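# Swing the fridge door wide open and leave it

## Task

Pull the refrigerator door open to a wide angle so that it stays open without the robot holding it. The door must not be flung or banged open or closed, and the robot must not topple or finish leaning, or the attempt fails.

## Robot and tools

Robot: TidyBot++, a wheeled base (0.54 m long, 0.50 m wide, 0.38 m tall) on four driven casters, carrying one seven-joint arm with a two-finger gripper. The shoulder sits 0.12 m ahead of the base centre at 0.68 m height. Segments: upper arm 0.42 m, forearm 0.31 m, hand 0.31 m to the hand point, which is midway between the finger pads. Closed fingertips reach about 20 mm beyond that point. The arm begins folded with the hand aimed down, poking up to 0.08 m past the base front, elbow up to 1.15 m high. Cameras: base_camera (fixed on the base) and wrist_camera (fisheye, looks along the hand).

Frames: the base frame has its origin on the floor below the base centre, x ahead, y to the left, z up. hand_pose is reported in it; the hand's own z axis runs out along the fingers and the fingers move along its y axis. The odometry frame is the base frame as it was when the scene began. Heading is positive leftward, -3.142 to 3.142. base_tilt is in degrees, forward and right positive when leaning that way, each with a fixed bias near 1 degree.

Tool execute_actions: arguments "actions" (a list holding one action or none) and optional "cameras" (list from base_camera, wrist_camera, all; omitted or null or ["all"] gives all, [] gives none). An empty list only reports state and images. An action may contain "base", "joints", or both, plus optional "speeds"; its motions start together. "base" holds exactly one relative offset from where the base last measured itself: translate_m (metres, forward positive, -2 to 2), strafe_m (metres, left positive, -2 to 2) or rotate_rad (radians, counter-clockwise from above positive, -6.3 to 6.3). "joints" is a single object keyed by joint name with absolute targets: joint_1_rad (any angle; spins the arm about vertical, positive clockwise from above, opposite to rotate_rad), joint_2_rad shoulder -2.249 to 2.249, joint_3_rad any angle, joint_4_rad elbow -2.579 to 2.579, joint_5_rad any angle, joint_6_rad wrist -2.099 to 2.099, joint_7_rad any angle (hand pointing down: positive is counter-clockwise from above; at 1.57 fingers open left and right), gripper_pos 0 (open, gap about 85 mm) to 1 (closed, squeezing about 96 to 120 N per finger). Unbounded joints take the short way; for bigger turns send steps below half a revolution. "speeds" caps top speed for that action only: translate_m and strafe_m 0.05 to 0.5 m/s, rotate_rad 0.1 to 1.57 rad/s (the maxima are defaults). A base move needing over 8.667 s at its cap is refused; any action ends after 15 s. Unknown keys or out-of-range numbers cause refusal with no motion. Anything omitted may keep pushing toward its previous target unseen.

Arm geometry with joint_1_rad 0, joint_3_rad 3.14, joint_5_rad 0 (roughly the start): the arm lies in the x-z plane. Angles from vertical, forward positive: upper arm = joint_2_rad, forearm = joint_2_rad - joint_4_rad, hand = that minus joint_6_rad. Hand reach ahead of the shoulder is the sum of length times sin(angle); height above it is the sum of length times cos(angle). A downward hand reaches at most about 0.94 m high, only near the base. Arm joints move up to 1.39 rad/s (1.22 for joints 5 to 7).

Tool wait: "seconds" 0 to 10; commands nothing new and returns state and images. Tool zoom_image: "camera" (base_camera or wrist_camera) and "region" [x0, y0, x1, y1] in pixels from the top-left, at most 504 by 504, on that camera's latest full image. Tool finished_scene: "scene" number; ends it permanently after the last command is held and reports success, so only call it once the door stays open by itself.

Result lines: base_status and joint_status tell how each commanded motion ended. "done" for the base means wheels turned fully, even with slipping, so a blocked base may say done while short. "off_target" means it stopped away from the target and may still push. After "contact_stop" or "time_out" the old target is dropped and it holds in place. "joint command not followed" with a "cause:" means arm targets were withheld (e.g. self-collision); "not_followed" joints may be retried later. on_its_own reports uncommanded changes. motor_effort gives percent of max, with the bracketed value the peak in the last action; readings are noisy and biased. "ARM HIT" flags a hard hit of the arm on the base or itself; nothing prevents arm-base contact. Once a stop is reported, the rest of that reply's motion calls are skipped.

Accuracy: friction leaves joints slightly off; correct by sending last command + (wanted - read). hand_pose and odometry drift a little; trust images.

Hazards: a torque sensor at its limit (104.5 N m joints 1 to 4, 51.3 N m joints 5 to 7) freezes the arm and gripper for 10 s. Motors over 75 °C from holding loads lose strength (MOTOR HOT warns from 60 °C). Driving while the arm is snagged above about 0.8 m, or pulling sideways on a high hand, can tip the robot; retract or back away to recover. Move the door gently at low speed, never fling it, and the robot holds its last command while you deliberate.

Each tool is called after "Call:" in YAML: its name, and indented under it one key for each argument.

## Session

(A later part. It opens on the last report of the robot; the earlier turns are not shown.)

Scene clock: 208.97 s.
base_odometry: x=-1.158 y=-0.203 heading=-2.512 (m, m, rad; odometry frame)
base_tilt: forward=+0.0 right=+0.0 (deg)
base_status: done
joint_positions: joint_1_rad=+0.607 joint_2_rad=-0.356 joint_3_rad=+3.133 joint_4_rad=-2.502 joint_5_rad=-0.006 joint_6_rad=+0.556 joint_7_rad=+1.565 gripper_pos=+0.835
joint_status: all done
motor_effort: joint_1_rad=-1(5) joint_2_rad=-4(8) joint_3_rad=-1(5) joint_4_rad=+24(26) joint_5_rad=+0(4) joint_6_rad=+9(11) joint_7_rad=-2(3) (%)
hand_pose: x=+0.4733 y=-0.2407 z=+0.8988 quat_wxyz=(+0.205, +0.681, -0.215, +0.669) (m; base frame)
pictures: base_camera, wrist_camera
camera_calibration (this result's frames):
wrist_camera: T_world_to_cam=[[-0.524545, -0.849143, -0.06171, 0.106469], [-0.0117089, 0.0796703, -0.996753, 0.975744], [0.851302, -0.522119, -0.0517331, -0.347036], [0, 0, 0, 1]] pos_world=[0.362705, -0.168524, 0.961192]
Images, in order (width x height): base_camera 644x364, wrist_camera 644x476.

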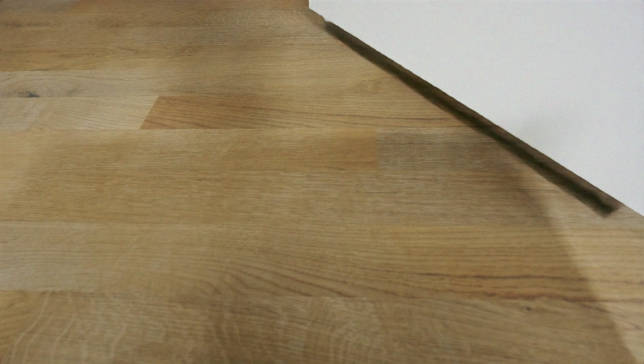

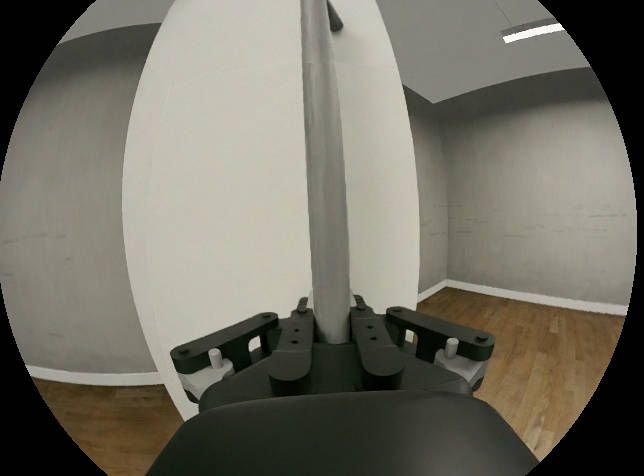

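Call:
execute_actions:
  actions:
    - {"base":{"strafe_m":0.2},"joints":{"joint_1_rad":0.8},"speeds":{"strafe_m":0.2}}
  cameras: ["wrist_camera"]

Call:
execute_actions:
  actions:
    - {"base":{"strafe_m":0.13},"speeds":{"strafe_m":0.1}}

Scene clock: 217.03 s.
base_odometry: x=-1.041 y=-0.365 heading=-2.512 (m, m, rad; odometry frame)
base_tilt: forward=+0.0 right=+0.0 (deg)
base_status: done
joint_positions: joint_1_rad=+0.800 joint_2_rad=-0.355 joint_3_rad=+3.124 joint_4_rad=-2.502 joint_5_rad=-0.006 joint_6_rad=+0.557 joint_7_rad=+1.565 gripper_pos=+0.835
joint_status: all done
motor_effort: joint_1_rad=-2(5) joint_2_rad=-7(8) joint_3_rad=-2(4) joint_4_rad=+20(24) joint_5_rad=+2(2) joint_6_rad=+8(10) joint_7_rad=+0(3) (%)
hand_pose: x=+0.4237 y=-0.3012 z=+0.8988 quat_wxyz=(+0.267, +0.659, -0.275, +0.647) (m; base frame)
pictures: wrist_camera
camera_calibration (this result's frames):
wrist_camera: T_world_to_cam=[[-0.671652, -0.738589, -0.0580564, 0.121364], [0.000618413, 0.0778038, -0.996968, 0.974367], [0.740867, -0.669651, -0.0518003, -0.334014], [0, 0, 0, 1]] pos_world=[0.328371, -0.209844, 0.961157]
Images, in order (width x height): wrist_camera 644x476.

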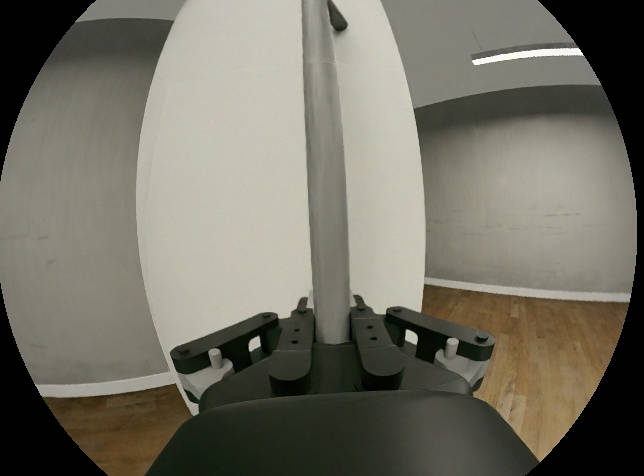

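Scene clock: 218.93 s.
base_odometry: x=-0.964 y=-0.470 heading=-2.512 (m, m, rad; odometry frame)
base_tilt: forward=+0.0 right=+0.0 (deg)
base_status: done
joint_positions: joint_1_rad=+0.820 joint_2_rad=-0.353 joint_3_rad=+3.140 joint_4_rad=-2.501 joint_5_rad=-0.006 joint_6_rad=+0.557 joint_7_rad=+1.565 gripper_pos=+0.835
joint_status: not commanded
motor_effort: joint_1_rad=-4(6) joint_2_rad=-6(9) joint_3_rad=-3(6) joint_4_rad=+23(27) joint_5_rad=+3(4) joint_6_rad=+9(10) joint_7_rad=+0(2) (%)
hand_pose: x=+0.4126 y=-0.3129 z=+0.8989 quat_wxyz=(+0.276, +0.653, -0.288, +0.643) (m; base frame)
pictures: base_camera, wrist_camera
camera_calibration (this result's frames):
wrist_camera: T_world_to_cam=[[-0.696539, -0.714695, -0.0636007, 0.12809], [0.00717575, 0.0816968, -0.996631, 0.973575], [0.717483, -0.694649, -0.0517765, -0.331799], [0, 0, 0, 1]] pos_world=[0.320294, -0.218476, 0.961263]
Images, in order (width x height): base_camera 644x364, wrist_camera 644x476.

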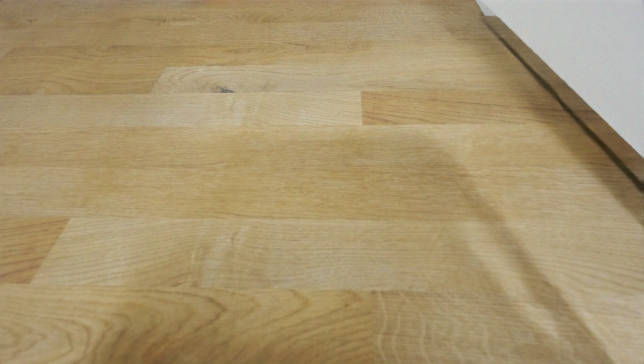

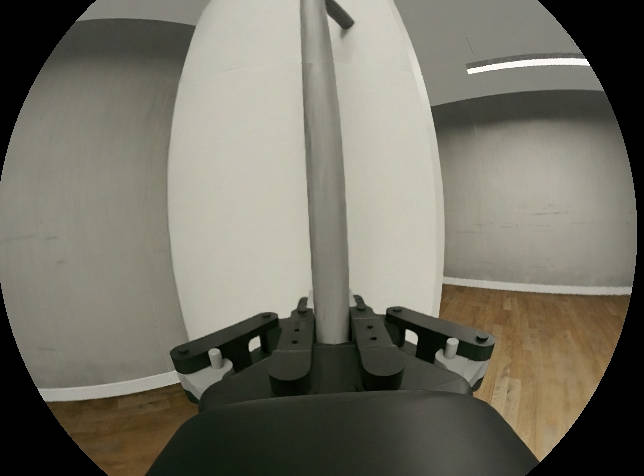

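Call:
execute_actions:
  actions:
    - {"base":{"strafe_m":0.1},"joints":{"joint_1_rad":0.81},"speeds":{"strafe_m":0.08}}

Scene clock: 227.23 s.
base_odometry: x=-0.905 y=-0.551 heading=-2.513 (m, m, rad; odometry frame)
base_tilt: forward=+0.1 right=+0.1 (deg)
base_status: done
joint_positions: joint_1_rad=+0.824 joint_2_rad=-0.313 joint_3_rad=+3.142 joint_4_rad=-2.471 joint_5_rad=-0.007 joint_6_rad=+0.558 joint_7_rad=+1.565 gripper_pos=+0.836
joint_status: all done
motor_effort: joint_1_rad=-1(6) joint_2_rad=-16(18) joint_3_rad=-3(5) joint_4_rad=+16(22) joint_5_rad=+2(4) joint_6_rad=+8(10) joint_7_rad=-1(1) (%)
hand_pose: x=+0.4203 y=-0.3252 z=+0.8990 quat_wxyz=(+0.277, +0.655, -0.292, +0.639) (m; base frame)
pictures: base_camera, wrist_camera
camera_calibration (this result's frames):
wrist_camera: T_world_to_cam=[[-0.701343, -0.709843, -0.0651266, 0.129573], [0.00216371, 0.0892437, -0.996007, 0.978591], [0.712821, -0.698683, -0.0610545, -0.336852], [0, 0, 0, 1]] pos_world=[0.328873, -0.23071, 0.962557]
Images, in order (width x height): base_camera 644x364, wrist_camera 644x476.

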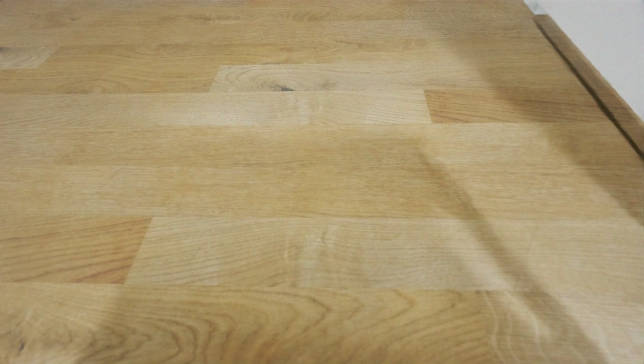

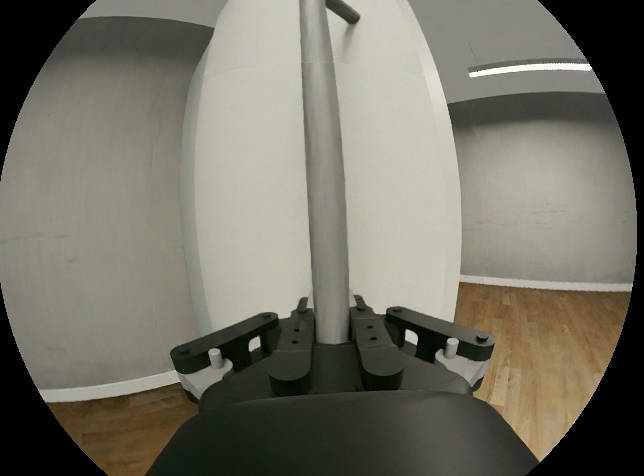

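Call:
execute_actions:
  actions:
    - {"base":{"translate_m":0.035},"speeds":{"translate_m":0.08}}
  cameras: []

Call:
execute_actions:
  actions:
    - {"base":{"strafe_m":0.03},"speeds":{"strafe_m":0.05}}

Scene clock: 236.77 s.
base_odometry: x=-0.933 y=-0.571 heading=-2.513 (m, m, rad; odometry frame)
base_tilt: forward=+0.1 right=+0.0 (deg)
base_status: done
joint_positions: joint_1_rad=+0.851 joint_2_rad=-0.375 joint_3_rad=+3.162 joint_4_rad=-2.518 joint_5_rad=-0.007 joint_6_rad=+0.558 joint_7_rad=+1.567 gripper_pos=+0.836
joint_status: not commanded
motor_effort: joint_1_rad=-7(10) joint_2_rad=-1(16) joint_3_rad=-7(9) joint_4_rad=+26(29) joint_5_rad=+3(4) joint_6_rad=+9(10) joint_7_rad=-3(3) (%)
hand_pose: x=+0.3898 y=-0.3233 z=+0.8990 quat_wxyz=(+0.292, +0.643, -0.307, +0.639) (m; base frame)
pictures: none
No camera images: the call's "cameras" was empty. Leave "cameras" out to get every camera's image.

Scene clock: 237.80 s.
base_odometry: x=-0.916 y=-0.595 heading=-2.513 (m, m, rad; odometry frame)
base_tilt: forward=+0.0 right=+0.0 (deg)
base_status: done
joint_positions: joint_1_rad=+0.860 joint_2_rad=-0.323 joint_3_rad=+3.176 joint_4_rad=-2.478 joint_5_rad=-0.008 joint_6_rad=+0.558 joint_7_rad=+1.568 gripper_pos=+0.836
joint_status: not commanded
motor_effort: joint_1_rad=-9(11) joint_2_rad=-13(16) joint_3_rad=-9(12) joint_4_rad=+16(25) joint_5_rad=+3(5) joint_6_rad=+8(10) joint_7_rad=-3(3) (%)
hand_pose: x=+0.3937 y=-0.3441 z=+0.8989 quat_wxyz=(+0.296, +0.643, -0.317, +0.632) (m; base frame)
pictures: base_camera, wrist_camera
camera_calibration (this result's frames):
wrist_camera: T_world_to_cam=[[-0.747632, -0.659985, -0.0739345, 0.140814], [0.0163565, 0.0929953, -0.995532, 0.975578], [0.663912, -0.745501, -0.0587312, -0.330055], [0, 0, 0, 1]] pos_world=[0.308447, -0.243845, 0.962245]
Images, in order (width x height): base_camera 644x364, wrist_camera 644x476.

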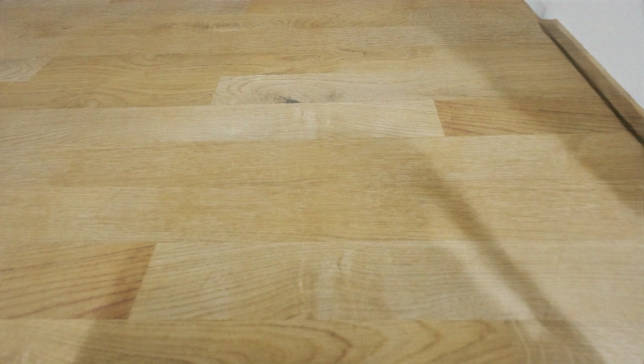

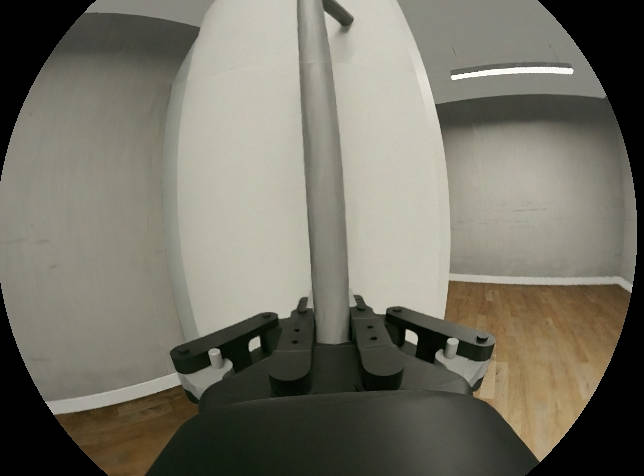

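Call:
execute_actions:
  actions:
    - {"joints":{"joint_1_rad":0.89,"gripper_pos":0.62}}
  cameras: ["wrist_camera"]

Call:
wait:
  seconds: 2

Scene clock: 244.63 s.
base_odometry: x=-0.916 y=-0.595 heading=-2.513 (m, m, rad; odometry frame)
base_tilt: forward=+0.1 right=+0.1 (deg)
base_status: not commanded
joint_positions: joint_1_rad=+0.885 joint_2_rad=-0.339 joint_3_rad=+3.138 joint_4_rad=-2.486 joint_5_rad=-0.008 joint_6_rad=+0.558 joint_7_rad=+1.568 gripper_pos=+0.620
joint_status: all done
motor_effort: joint_1_rad=+0(9) joint_2_rad=-7(13) joint_3_rad=+0(10) joint_4_rad=+21(22) joint_5_rad=+1(4) joint_6_rad=+9(9) joint_7_rad=-1(3) (%)
hand_pose: x=+0.3958 y=-0.3354 z=+0.9019 quat_wxyz=(+0.298, +0.643, -0.308, +0.634) (m; base frame)
pictures: wrist_camera
camera_calibration (this result's frames):
wrist_camera: T_world_to_cam=[[-0.740959, -0.668724, -0.0615455, 0.131644], [0.0120956, 0.0783425, -0.996853, 0.975634], [0.671441, -0.739372, -0.04996, -0.333618], [0, 0, 0, 1]] pos_world=[0.309747, -0.235069, 0.963998]
Images, in order (width x height): wrist_camera 644x476.

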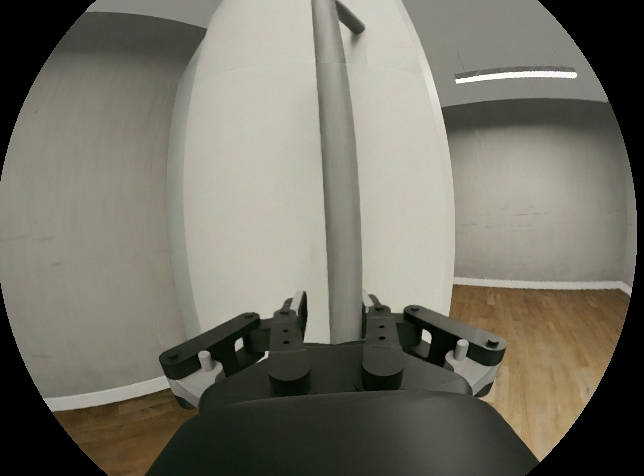

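Scene clock: 246.63 s.
base_odometry: x=-0.916 y=-0.595 heading=-2.513 (m, m, rad; odometry frame)
base_tilt: forward=+0.0 right=+0.0 (deg)
base_status: not commanded
joint_positions: joint_1_rad=+0.885 joint_2_rad=-0.339 joint_3_rad=+3.137 joint_4_rad=-2.486 joint_5_rad=-0.008 joint_6_rad=+0.558 joint_7_rad=+1.568 gripper_pos=+0.620
joint_status: all done
motor_effort: joint_1_rad=-1(9) joint_2_rad=-8(13) joint_3_rad=-1(10) joint_4_rad=+21(22) joint_5_rad=+2(4) joint_6_rad=+9(9) joint_7_rad=+0(3) (%)
hand_pose: x=+0.3959 y=-0.3353 z=+0.9019 quat_wxyz=(+0.298, +0.643, -0.308, +0.634) (m; base frame)
wait: 2.00 s; at rest by 0.27 s
pictures: base_camera, wrist_camera
camera_calibration (this result's frames):
wrist_camera: T_world_to_cam=[[-0.74093, -0.668775, -0.06135, 0.131507], [0.0119396, 0.0782196, -0.996865, 0.975657], [0.671477, -0.739339, -0.0499704, -0.333609], [0, 0, 0, 1]] pos_world=[0.309799, -0.235017, 0.963996]
Images, in order (width x height): base_camera 644x364, wrist_camera 644x476.

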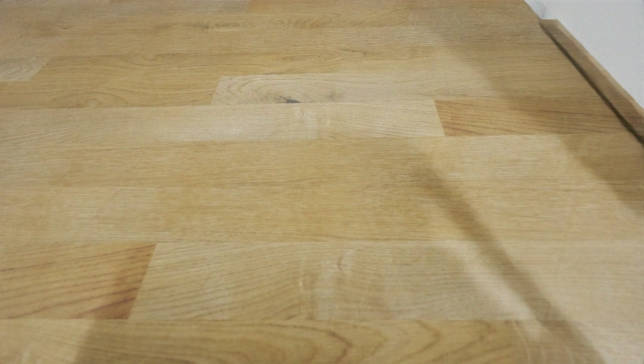

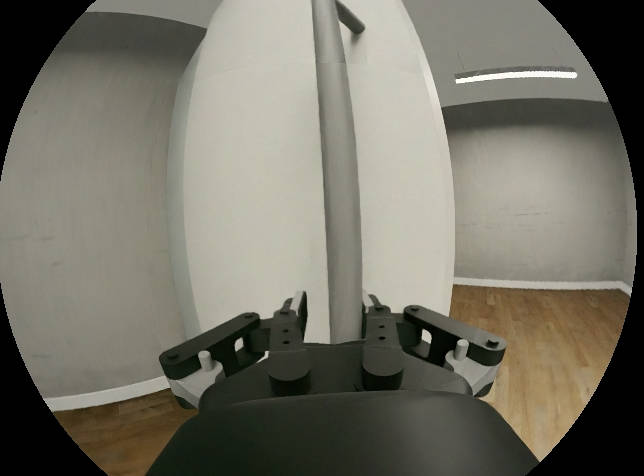

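Backing off slightly frees the right finger, which tests whether the door holds by itself.

Call:
execute_actions:
  actions:
    - {"base":{"translate_m":-0.018},"joints":{"gripper_pos":0.52}}
  cameras: ["wrist_camera"]

Call:
wait:
  seconds: 2

Scene clock: 251.57 s.
base_odometry: x=-0.901 y=-0.585 heading=-2.513 (m, m, rad; odometry frame)
base_tilt: forward=+0.0 right=+0.0 (deg)
base_status: done
joint_positions: joint_1_rad=+0.886 joint_2_rad=-0.344 joint_3_rad=+3.130 joint_4_rad=-2.486 joint_5_rad=-0.008 joint_6_rad=+0.558 joint_7_rad=+1.568 gripper_pos=+0.520
joint_status: all done
motor_effort: joint_1_rad=+1(0) joint_2_rad=-7(9) joint_3_rad=+0(1) joint_4_rad=+21(21) joint_5_rad=+1(1) joint_6_rad=+8(9) joint_7_rad=+0(0) (%)
hand_pose: x=+0.3979 y=-0.3322 z=+0.9037 quat_wxyz=(+0.297, +0.643, -0.305, +0.636) (m; base frame)
pictures: wrist_camera
camera_calibration (this result's frames):
wrist_camera: T_world_to_cam=[[-0.736217, -0.674202, -0.0586092, 0.12908], [0.0122166, 0.0733501, -0.997231, 0.975838], [0.676635, -0.734895, -0.0457652, -0.337003], [0, 0, 0, 1]] pos_world=[0.311137, -0.232213, 0.965279]
Images, in order (width x height): wrist_camera 644x476.

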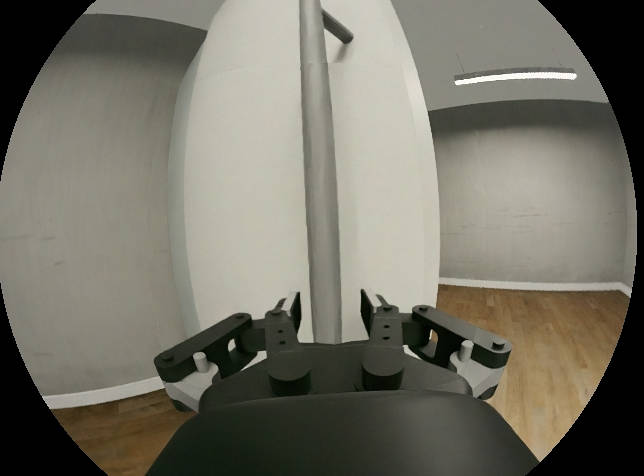

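Scene clock: 253.57 s.
base_odometry: x=-0.901 y=-0.585 heading=-2.513 (m, m, rad; odometry frame)
base_tilt: forward=+0.0 right=+0.0 (deg)
base_status: done
joint_positions: joint_1_rad=+0.886 joint_2_rad=-0.344 joint_3_rad=+3.130 joint_4_rad=-2.486 joint_5_rad=-0.008 joint_6_rad=+0.558 joint_7_rad=+1.568 gripper_pos=+0.520
joint_status: all done
motor_effort: joint_1_rad=+1(0) joint_2_rad=-6(9) joint_3_rad=+1(1) joint_4_rad=+21(21) joint_5_rad=+1(1) joint_6_rad=+9(9) joint_7_rad=+0(0) (%)
hand_pose: x=+0.3979 y=-0.3322 z=+0.9037 quat_wxyz=(+0.297, +0.643, -0.305, +0.636) (m; base frame)
wait: 2.00 s; at rest by 0.27 s
pictures: base_camera, wrist_camera
camera_calibration (this result's frames):
wrist_camera: T_world_to_cam=[[-0.736217, -0.674203, -0.0586089, 0.12908], [0.0122165, 0.0733498, -0.997231, 0.975838], [0.676635, -0.734895, -0.045765, -0.337003], [0, 0, 0, 1]] pos_world=[0.311137, -0.232213, 0.965279]
Images, in order (width x height): base_camera 644x364, wrist_camera 644x476.

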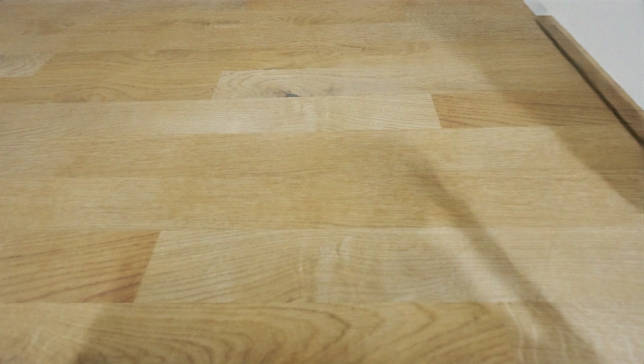

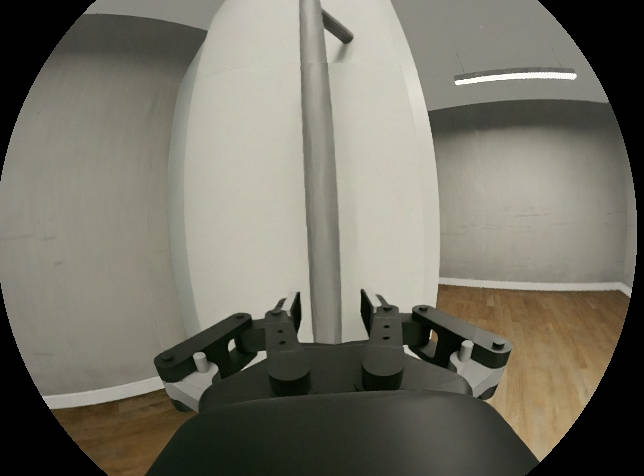

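Call:
execute_actions:
  actions:
    - {"joints":{"joint_2_rad":-0.65,"joint_4_rad":-2.56,"joint_6_rad":0.33}}

Scene clock: 262.43 s.
base_odometry: x=-0.901 y=-0.585 heading=-2.513 (m, m, rad; odometry frame)
base_tilt: forward=+0.0 right=+0.0 (deg)
base_status: not commanded
joint_positions: joint_1_rad=+0.886 joint_2_rad=-0.645 joint_3_rad=+3.130 joint_4_rad=-2.540 joint_5_rad=-0.008 joint_6_rad=+0.361 joint_7_rad=+1.568 gripper_pos=+0.520
joint_status: all done
motor_effort: joint_1_rad=+0(1) joint_2_rad=+1(8) joint_3_rad=+1(1) joint_4_rad=+24(23) joint_5_rad=+1(1) joint_6_rad=+8(9) joint_7_rad=+0(0) (%)
hand_pose: x=+0.3486 y=-0.2721 z=+0.9294 quat_wxyz=(+0.305, +0.627, -0.296, +0.652) (m; base frame)
pictures: base_camera, wrist_camera
camera_calibration (this result's frames):
wrist_camera: T_world_to_cam=[[-0.73449, -0.676487, -0.0537552, 0.129064], [0.0428069, 0.0328693, -0.998543, 0.977199], [0.677268, -0.73572, 0.00481615, -0.305757], [0, 0, 0, 1]] pos_world=[0.260045, -0.169761, 0.984186]
Images, in order (width x height): base_camera 644x364, wrist_camera 644x476.

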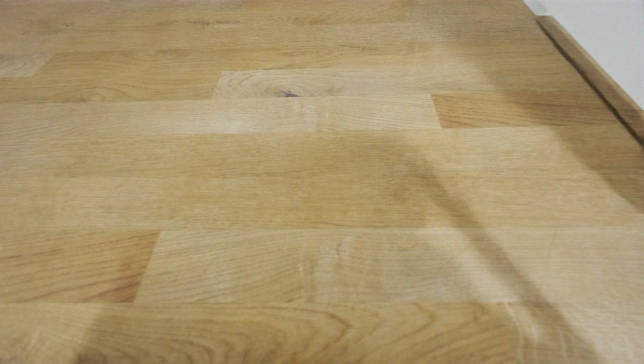

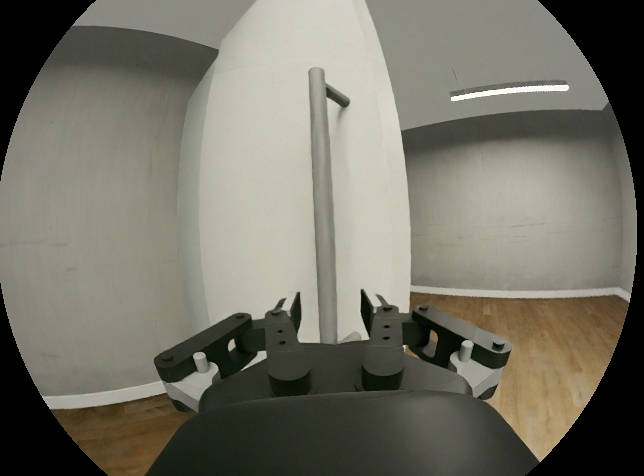

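Call:
finished_scene:
  scene: 1

The scene is finished: the task was done.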